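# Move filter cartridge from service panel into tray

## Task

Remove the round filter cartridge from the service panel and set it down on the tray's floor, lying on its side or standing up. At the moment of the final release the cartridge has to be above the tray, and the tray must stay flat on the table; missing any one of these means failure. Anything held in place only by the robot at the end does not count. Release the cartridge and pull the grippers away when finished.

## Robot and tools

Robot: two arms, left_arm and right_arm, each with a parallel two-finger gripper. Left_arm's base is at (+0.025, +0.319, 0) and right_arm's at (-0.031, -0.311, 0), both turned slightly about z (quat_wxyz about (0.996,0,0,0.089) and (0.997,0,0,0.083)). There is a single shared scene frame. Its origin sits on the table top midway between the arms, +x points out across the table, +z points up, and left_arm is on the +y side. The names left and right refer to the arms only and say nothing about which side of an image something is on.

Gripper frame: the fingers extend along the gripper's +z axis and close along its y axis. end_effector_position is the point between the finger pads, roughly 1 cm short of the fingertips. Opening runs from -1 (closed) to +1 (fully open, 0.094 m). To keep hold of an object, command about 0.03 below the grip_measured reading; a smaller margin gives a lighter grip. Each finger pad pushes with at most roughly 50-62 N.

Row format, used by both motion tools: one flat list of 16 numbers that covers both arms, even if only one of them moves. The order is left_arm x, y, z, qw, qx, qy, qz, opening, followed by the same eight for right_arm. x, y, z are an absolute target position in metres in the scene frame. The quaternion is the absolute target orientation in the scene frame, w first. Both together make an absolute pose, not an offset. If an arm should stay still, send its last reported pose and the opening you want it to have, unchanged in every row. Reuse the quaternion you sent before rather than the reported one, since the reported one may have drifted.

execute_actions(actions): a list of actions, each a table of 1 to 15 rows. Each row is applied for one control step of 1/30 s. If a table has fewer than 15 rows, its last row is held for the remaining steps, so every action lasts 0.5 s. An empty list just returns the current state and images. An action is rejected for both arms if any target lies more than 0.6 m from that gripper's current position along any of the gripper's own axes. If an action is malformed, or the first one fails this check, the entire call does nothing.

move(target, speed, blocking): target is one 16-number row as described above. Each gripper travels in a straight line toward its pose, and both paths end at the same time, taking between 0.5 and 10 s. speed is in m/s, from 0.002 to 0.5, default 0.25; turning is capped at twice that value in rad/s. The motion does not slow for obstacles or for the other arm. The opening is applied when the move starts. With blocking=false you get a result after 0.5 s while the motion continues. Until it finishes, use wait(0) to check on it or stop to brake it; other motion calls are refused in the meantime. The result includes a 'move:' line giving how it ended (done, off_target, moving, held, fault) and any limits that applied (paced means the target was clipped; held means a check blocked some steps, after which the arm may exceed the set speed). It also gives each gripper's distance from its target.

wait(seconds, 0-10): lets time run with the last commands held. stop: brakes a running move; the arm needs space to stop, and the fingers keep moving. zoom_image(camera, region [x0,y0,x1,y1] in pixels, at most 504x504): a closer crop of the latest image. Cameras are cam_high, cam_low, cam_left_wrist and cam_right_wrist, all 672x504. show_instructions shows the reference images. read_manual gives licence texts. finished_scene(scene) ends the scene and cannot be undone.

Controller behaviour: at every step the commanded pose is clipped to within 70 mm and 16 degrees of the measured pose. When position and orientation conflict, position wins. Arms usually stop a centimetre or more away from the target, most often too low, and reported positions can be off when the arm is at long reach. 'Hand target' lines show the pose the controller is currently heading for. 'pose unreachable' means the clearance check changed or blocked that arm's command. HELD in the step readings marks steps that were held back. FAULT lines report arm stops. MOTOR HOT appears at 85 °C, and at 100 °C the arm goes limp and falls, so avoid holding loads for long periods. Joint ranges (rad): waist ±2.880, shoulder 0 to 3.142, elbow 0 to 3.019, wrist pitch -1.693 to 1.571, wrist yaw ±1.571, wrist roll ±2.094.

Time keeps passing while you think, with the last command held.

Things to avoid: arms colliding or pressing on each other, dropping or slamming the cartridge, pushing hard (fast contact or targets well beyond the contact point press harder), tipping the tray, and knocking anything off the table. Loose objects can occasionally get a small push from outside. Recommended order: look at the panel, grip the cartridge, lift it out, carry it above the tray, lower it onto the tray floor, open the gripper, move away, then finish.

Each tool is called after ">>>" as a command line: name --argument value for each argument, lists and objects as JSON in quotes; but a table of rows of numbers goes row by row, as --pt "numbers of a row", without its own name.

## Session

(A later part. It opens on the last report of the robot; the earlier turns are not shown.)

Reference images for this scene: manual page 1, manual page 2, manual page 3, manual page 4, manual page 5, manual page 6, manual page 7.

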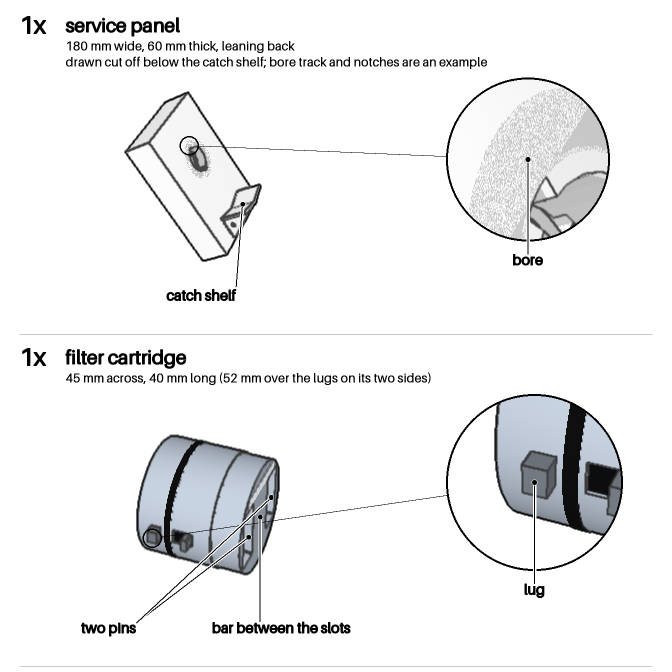

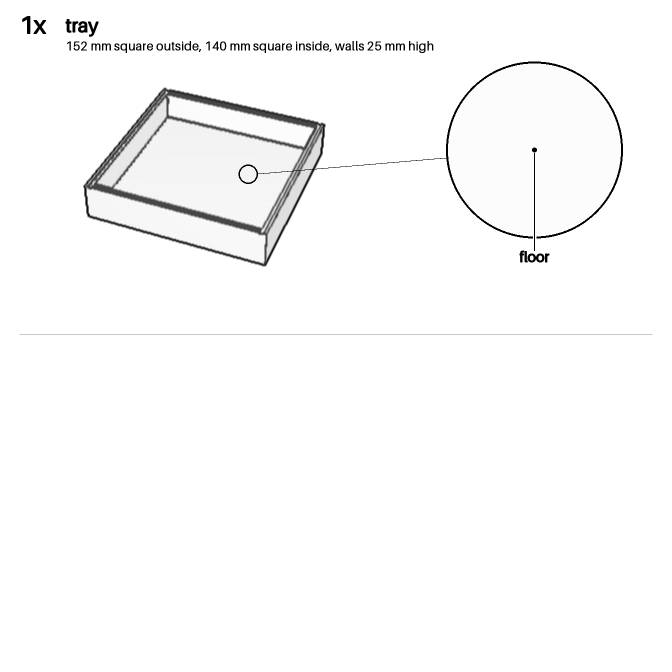

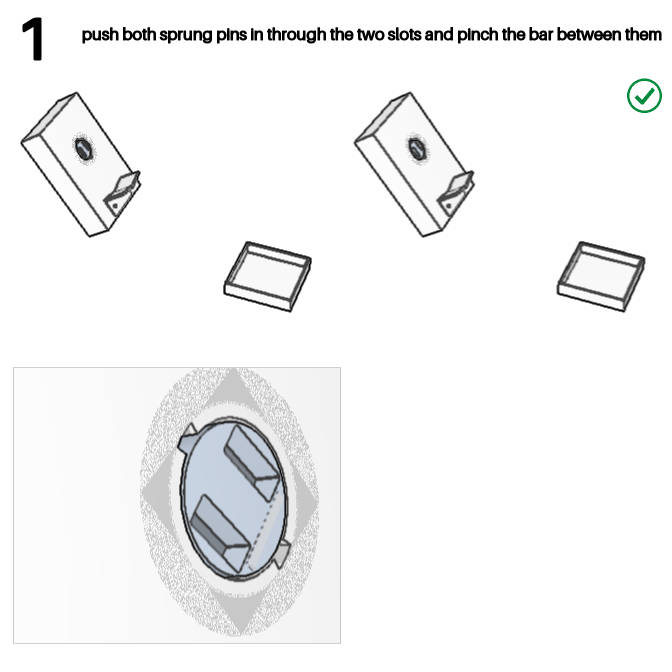

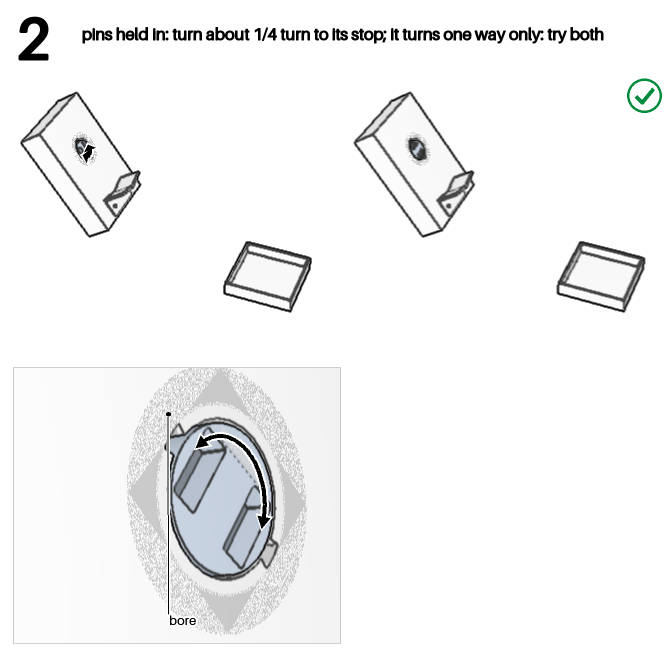

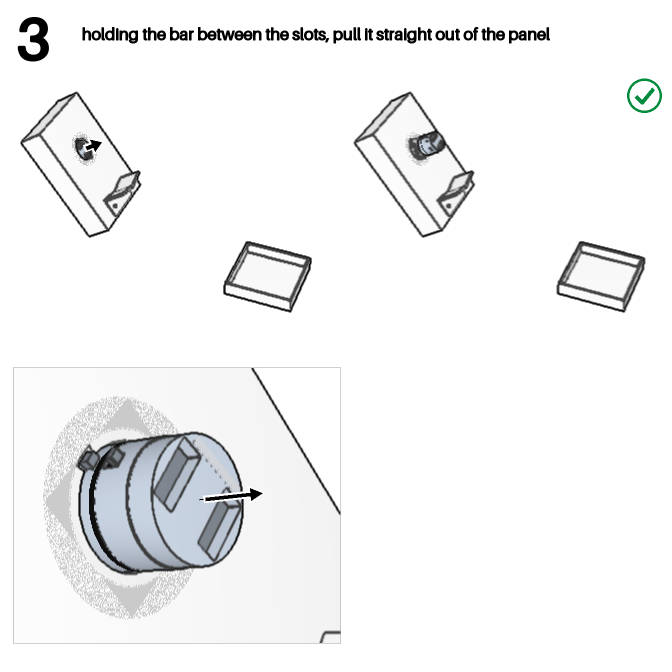

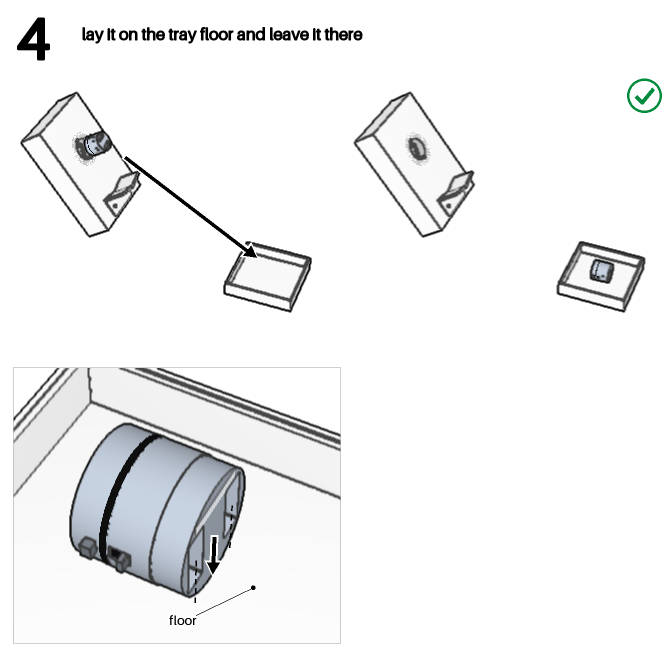

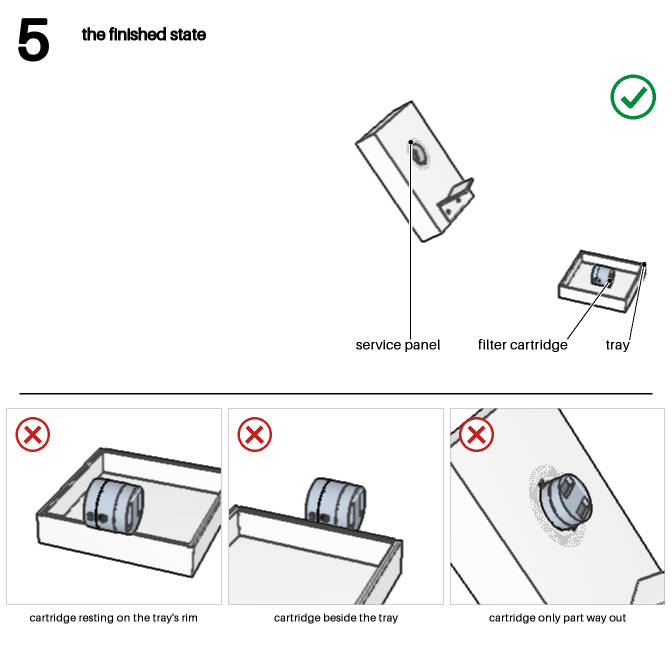

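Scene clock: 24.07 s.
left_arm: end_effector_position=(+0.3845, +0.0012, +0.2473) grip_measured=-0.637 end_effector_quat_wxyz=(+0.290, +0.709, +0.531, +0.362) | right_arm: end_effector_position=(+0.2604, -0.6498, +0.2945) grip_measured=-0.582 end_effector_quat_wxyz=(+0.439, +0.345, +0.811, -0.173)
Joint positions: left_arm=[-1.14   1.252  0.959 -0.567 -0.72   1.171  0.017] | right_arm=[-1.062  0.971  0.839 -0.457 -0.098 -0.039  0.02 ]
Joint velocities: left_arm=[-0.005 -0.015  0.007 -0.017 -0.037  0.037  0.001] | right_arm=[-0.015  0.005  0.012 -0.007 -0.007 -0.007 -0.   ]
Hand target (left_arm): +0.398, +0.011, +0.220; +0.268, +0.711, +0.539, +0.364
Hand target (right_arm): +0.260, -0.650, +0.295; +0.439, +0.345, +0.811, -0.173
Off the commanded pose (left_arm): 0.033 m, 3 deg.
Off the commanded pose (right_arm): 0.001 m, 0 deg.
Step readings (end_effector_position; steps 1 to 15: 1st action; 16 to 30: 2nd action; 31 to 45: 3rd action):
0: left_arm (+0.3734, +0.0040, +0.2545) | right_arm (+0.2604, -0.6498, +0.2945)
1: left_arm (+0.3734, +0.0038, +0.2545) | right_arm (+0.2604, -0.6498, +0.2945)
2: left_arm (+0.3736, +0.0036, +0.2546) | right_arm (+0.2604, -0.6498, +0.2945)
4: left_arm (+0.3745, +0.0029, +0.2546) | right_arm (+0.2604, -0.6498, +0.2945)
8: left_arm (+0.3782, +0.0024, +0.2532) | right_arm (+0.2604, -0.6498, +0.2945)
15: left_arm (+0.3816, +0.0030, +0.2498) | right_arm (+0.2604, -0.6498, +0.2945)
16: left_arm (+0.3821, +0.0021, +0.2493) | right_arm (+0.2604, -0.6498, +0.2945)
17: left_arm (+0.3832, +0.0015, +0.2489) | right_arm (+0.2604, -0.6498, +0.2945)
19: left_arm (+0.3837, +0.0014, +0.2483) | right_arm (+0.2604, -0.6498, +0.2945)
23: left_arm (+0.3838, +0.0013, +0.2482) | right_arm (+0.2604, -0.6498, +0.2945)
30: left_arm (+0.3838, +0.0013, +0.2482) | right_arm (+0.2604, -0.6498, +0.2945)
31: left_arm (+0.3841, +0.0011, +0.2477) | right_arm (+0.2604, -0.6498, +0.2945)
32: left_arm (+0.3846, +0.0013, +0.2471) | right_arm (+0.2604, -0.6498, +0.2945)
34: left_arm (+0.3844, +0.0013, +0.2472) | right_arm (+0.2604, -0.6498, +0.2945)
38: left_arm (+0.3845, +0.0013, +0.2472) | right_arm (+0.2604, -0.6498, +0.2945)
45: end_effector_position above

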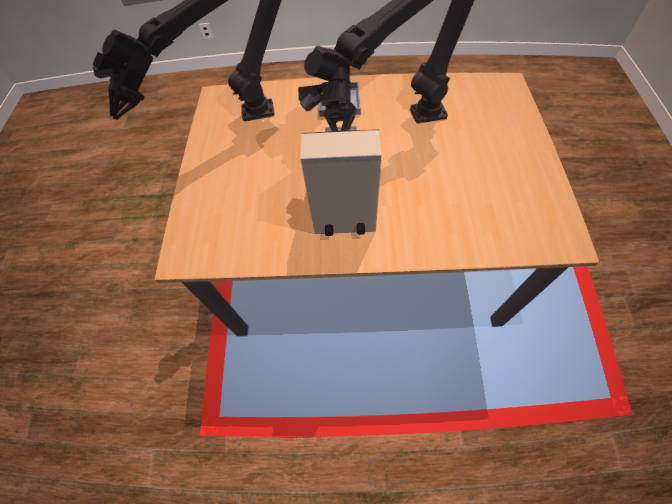

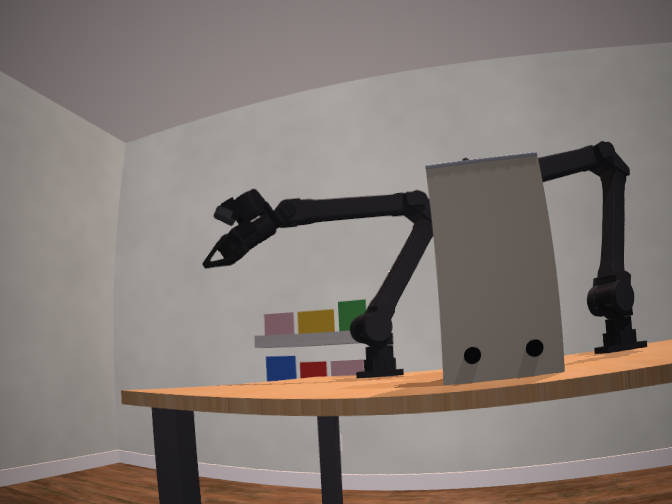

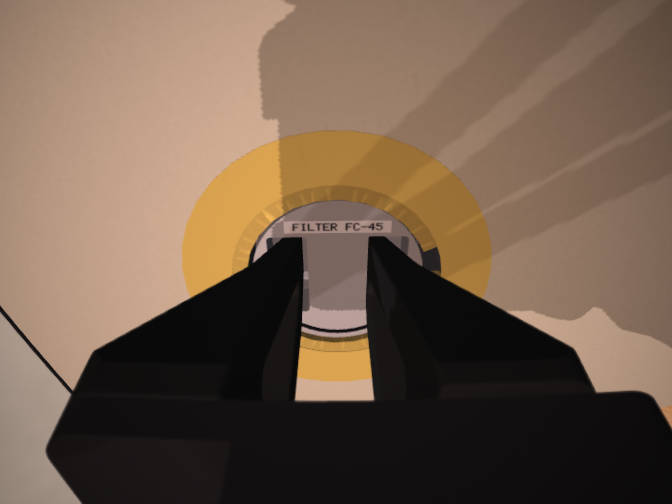

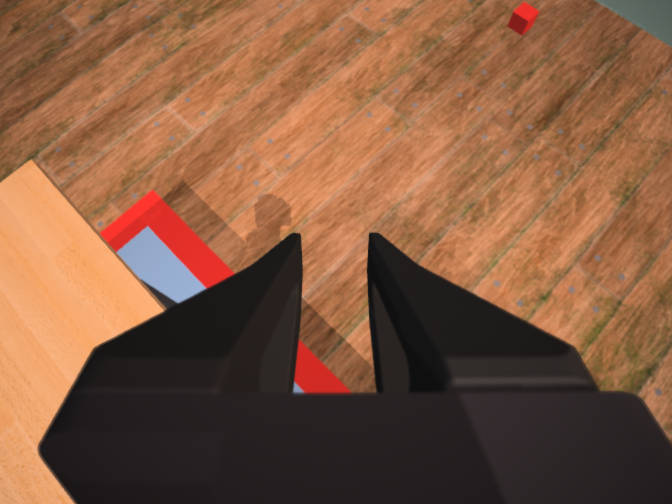

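>>> execute_actions --actions '[[[0.400,0.010,0.219,0.268,0.711,0.538,0.364,-0.735,0.26,-0.65,0.295,0.439,0.345,0.811,-0.173,-0.585]]]'

>>> move --target '[0.389,0.003,0.241,0.326,0.634,0.621,0.327,-0.735,0.26,-0.65,0.295,0.439,0.345,0.811,-0.173,-0.585]' --speed 0.25

Scene clock: 25.83 s.
left_arm: end_effector_position=(+0.3841, +0.0013, +0.2465) grip_measured=-0.706 end_effector_quat_wxyz=(+0.290, +0.710, +0.531, +0.362) | right_arm: end_effector_position=(+0.2604, -0.6498, +0.2945) grip_measured=-0.582 end_effector_quat_wxyz=(+0.439, +0.345, +0.811, -0.173)
Joint positions: left_arm=[-1.14   1.251  0.957 -0.565 -0.718  1.172  0.014] | right_arm=[-1.062  0.971  0.839 -0.457 -0.098 -0.039  0.02 ]
Joint velocities: left_arm=[-0.005 -0.015 -0.002 -0.007 -0.095 -0.007  0.001] | right_arm=[-0.005 -0.015  0.017 -0.002 -0.066  0.037  0.001]
Hand target (left_arm): +0.398, +0.011, +0.220; +0.268, +0.711, +0.539, +0.363
Hand target (right_arm): +0.260, -0.650, +0.295; +0.439, +0.345, +0.811, -0.173
Off the commanded pose (left_arm): 0.033 m, 3 deg.
Off the commanded pose (right_arm): 0.001 m, 0 deg.
Step readings (end_effector_position):
0: left_arm (+0.3845, +0.0012, +0.2473) | right_arm (+0.2604, -0.6498, +0.2945)
1: left_arm (+0.3842, +0.0013, +0.2466) | right_arm (+0.2604, -0.6498, +0.2945)
2: left_arm (+0.3841, +0.0014, +0.2466) | right_arm (+0.2604, -0.6498, +0.2945)
4: left_arm (+0.3841, +0.0013, +0.2465) | right_arm (+0.2604, -0.6498, +0.2945)
8: left_arm (+0.3841, +0.0013, +0.2465) | right_arm (+0.2604, -0.6498, +0.2945)
15: end_effector_position above

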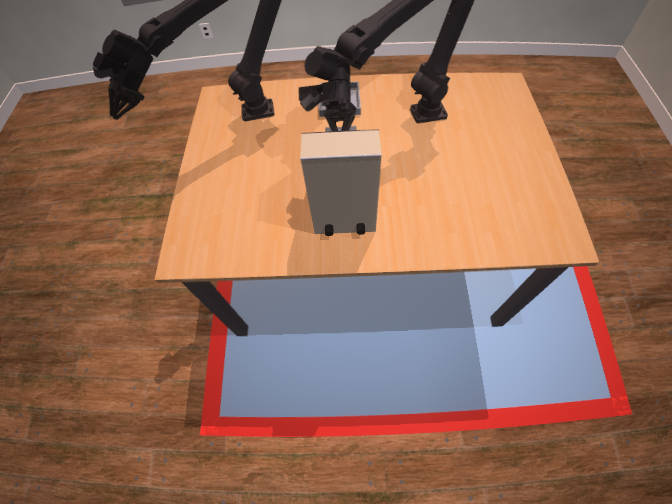

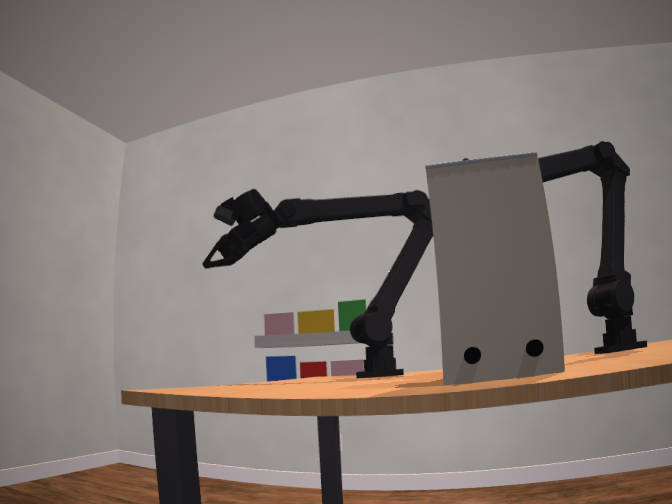

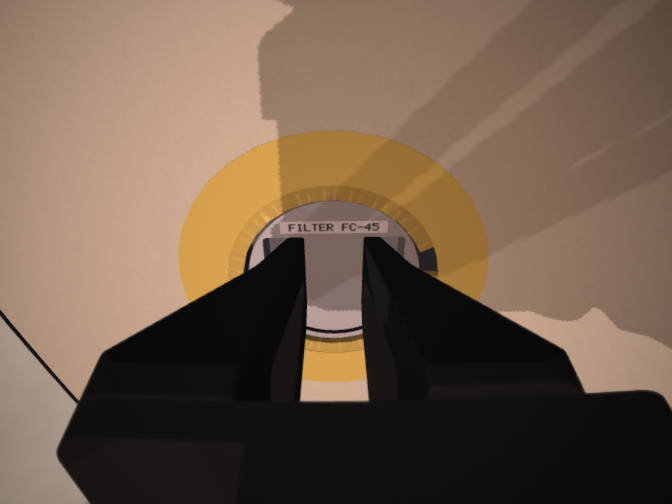

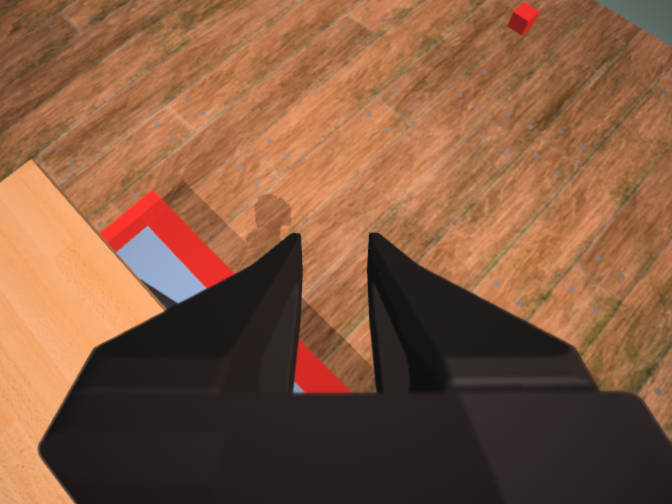

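Scene clock: 26.83 s.
left_arm: end_effector_position=(+0.3837, +0.0014, +0.2477) grip_measured=-0.706 end_effector_quat_wxyz=(+0.332, +0.641, +0.611, +0.325) | right_arm: end_effector_position=(+0.2604, -0.6498, +0.2945) grip_measured=-0.582 end_effector_quat_wxyz=(+0.439, +0.345, +0.811, -0.173)
Joint positions: left_arm=[-1.141  1.249  0.957 -0.566 -0.72   0.933  0.014] | right_arm=[-1.062  0.971  0.839 -0.457 -0.098 -0.039  0.02 ]
Joint velocities: left_arm=[-0.005 -0.015  0.002  0.012  0.066  0.037 -0.001] | right_arm=[-0.005  0.015 -0.012 -0.007  0.007  0.081  0.   ]
Hand target (left_arm): +0.389, +0.003, +0.241; +0.326, +0.634, +0.621, +0.327
Hand target (right_arm): +0.260, -0.650, +0.295; +0.439, +0.345, +0.811, -0.173
Off the commanded pose (left_arm): 0.009 m, 2 deg.
Off the commanded pose (right_arm): 0.001 m, 0 deg.
move: done

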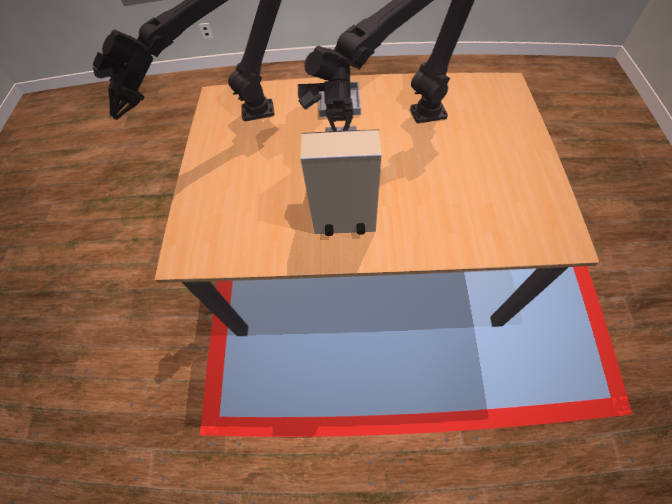

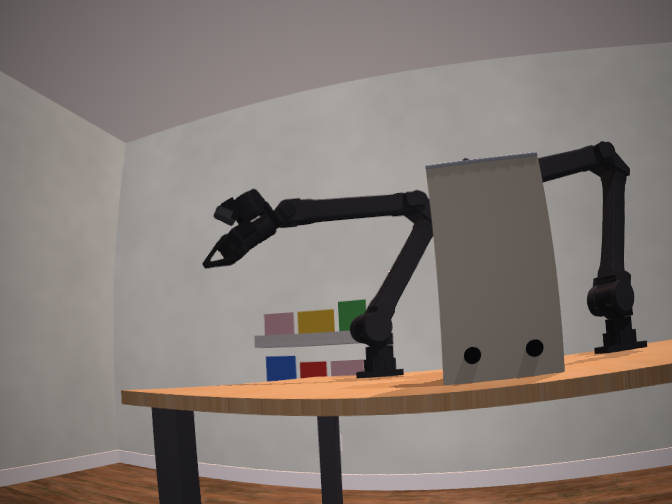

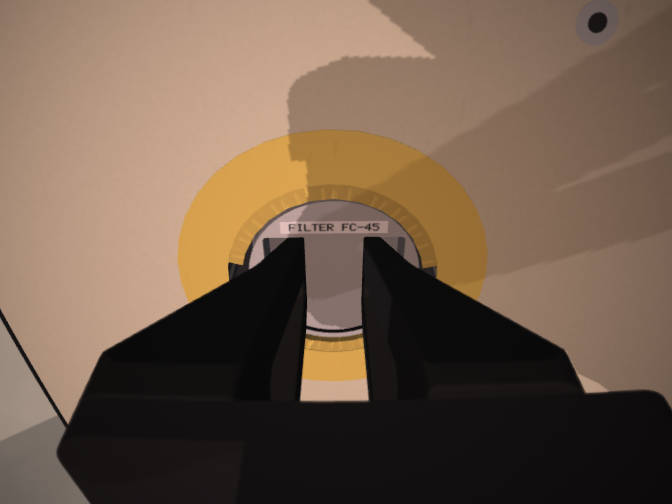

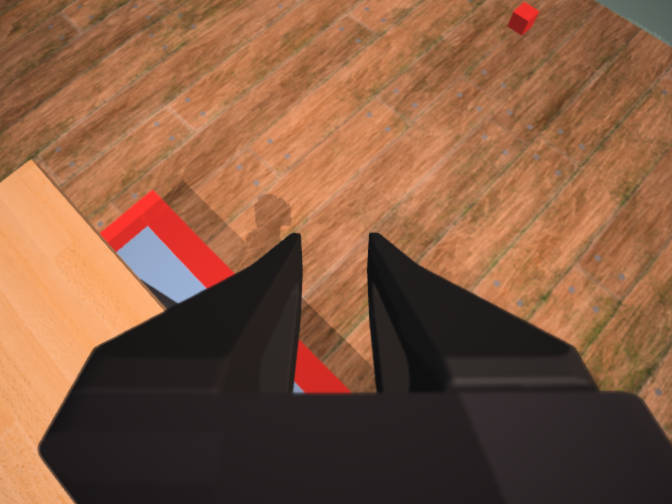

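>>> move --target '[0.342,-0.010,0.313,0.3495,0.6315,0.613,0.322,-0.735,0.26,-0.65,0.295,0.439,0.345,0.811,-0.173,-0.585]' --speed 0.06

Scene clock: 28.90 s.
left_arm: end_effector_position=(+0.3359, +0.0051, +0.2689) grip_measured=-0.706 end_effector_quat_wxyz=(+0.312, +0.653, +0.606, +0.330) | right_arm: end_effector_position=(+0.2604, -0.6498, +0.2945) grip_measured=-0.582 end_effector_quat_wxyz=(+0.439, +0.345, +0.811, -0.173)
Joint positions: left_arm=[-1.246  1.182  0.983 -0.781 -0.784  0.827  0.014] | right_arm=[-1.062  0.971  0.839 -0.457 -0.098 -0.039  0.02 ]
Joint velocities: left_arm=[-0.005 -0.005  0.002  0.007  0.007 -0.066  0.001] | right_arm=[-0.005 -0.015  0.007 -0.017 -0.066  0.066  0.   ]
Hand target (left_arm): +0.341, -0.008, +0.312; +0.350, +0.631, +0.613, +0.322
Hand target (right_arm): +0.260, -0.650, +0.295; +0.439, +0.345, +0.811, -0.173
Off the commanded pose (left_arm): 0.047 m, 5 deg.
Off the commanded pose (right_arm): 0.001 m, 0 deg.
move: off_target (left_arm)

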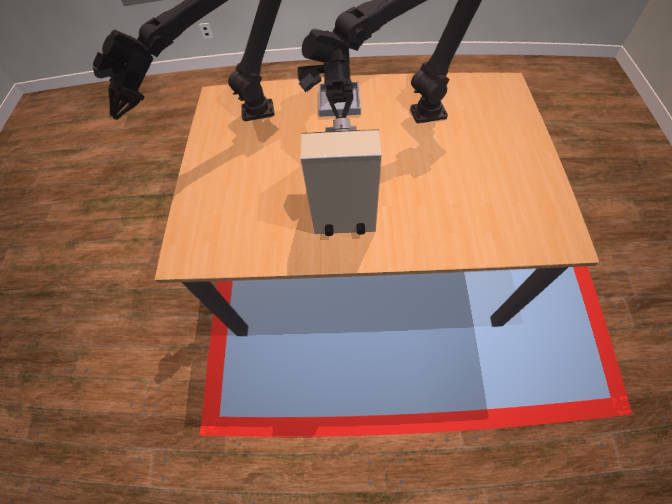

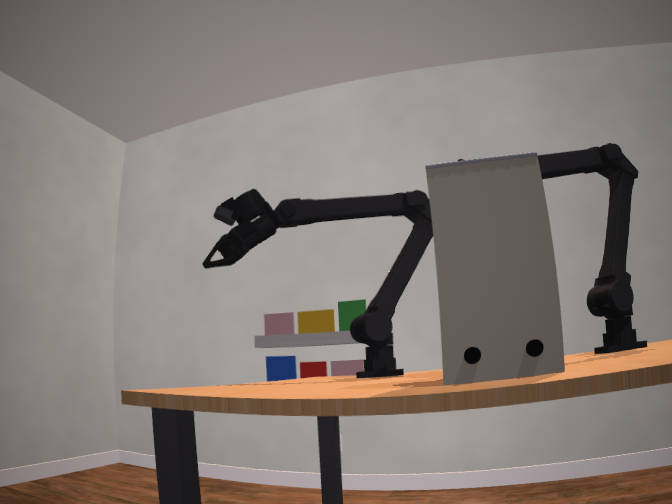

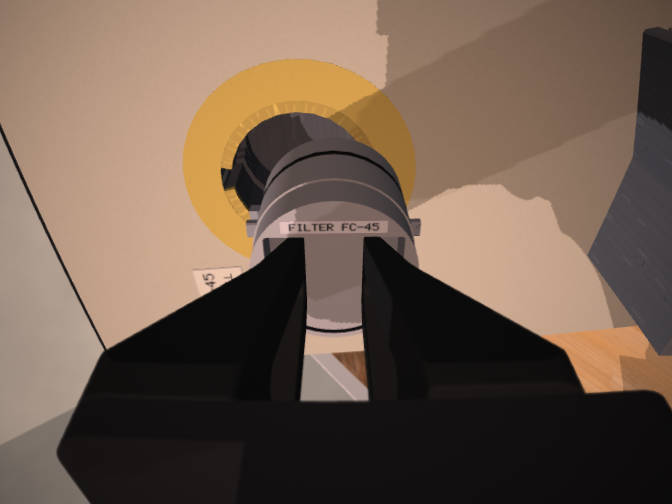

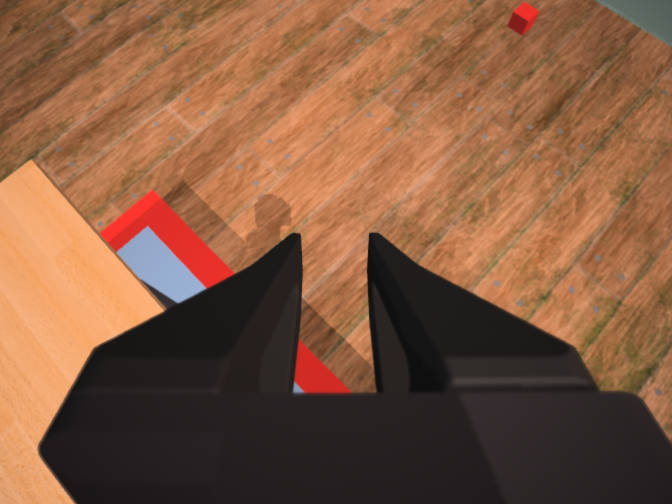

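>>> move --target '[-0.045,-0.005,0.15,0,0.45,0.893,0,-0.735,0.40,-0.50,0.30,0.48,0.17,0.855,-0.09,-0.585]' --speed 0.35

Scene clock: 31.50 s.
left_arm: end_effector_position=(-0.0428, -0.0063, +0.1561) grip_measured=-0.706 end_effector_quat_wxyz=(+0.004, +0.458, +0.889, -0.007) | right_arm: end_effector_position=(+0.3899, -0.4954, +0.2821) grip_measured=-0.582 end_effector_quat_wxyz=(+0.464, +0.167, +0.866, -0.088)
Joint positions: left_arm=[-1.956  1.238  0.95  -1.267 -0.005 -0.827  0.014] | right_arm=[-0.592  1.014  0.831 -0.405 -0.04  -0.023  0.02 ]
Joint velocities: left_arm=[-0.005  0.005  0.002 -0.007  0.11  -0.022  0.001] | right_arm=[-0.005 -0.015 -0.002 -0.012 -0.051 -0.007 -0.001]
Hand target (left_arm): -0.042, -0.006, +0.150; +0.003, +0.452, +0.892, -0.004
Hand target (right_arm): +0.400, -0.499, +0.300; +0.481, +0.170, +0.855, -0.090
Off the commanded pose (left_arm): 0.007 m, 1 deg.
Off the commanded pose (right_arm): 0.021 m, 2 deg.
move: off_target (right_arm)

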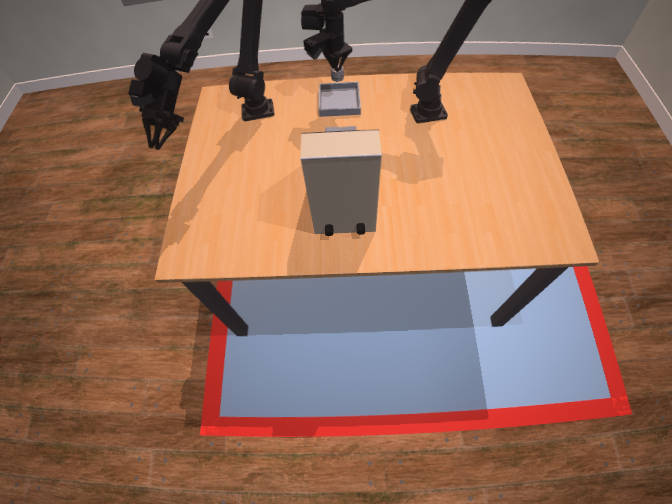

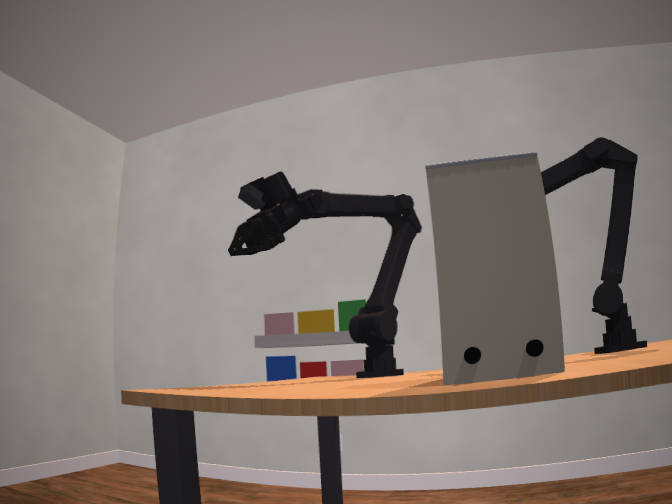

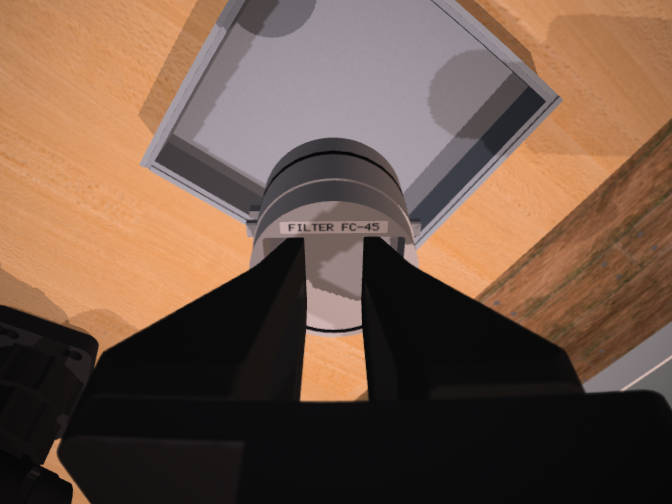

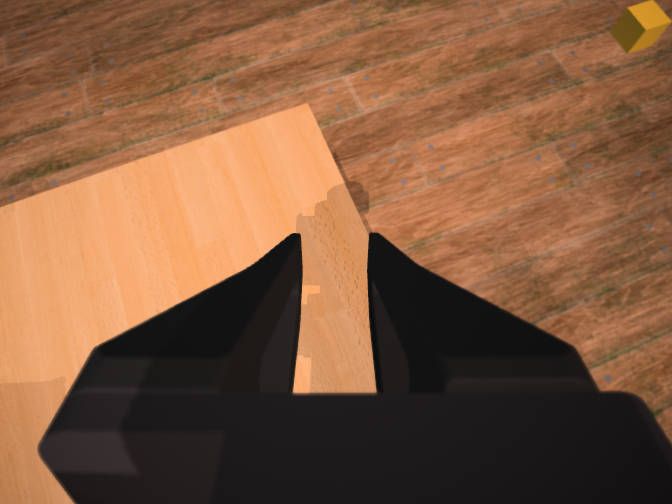

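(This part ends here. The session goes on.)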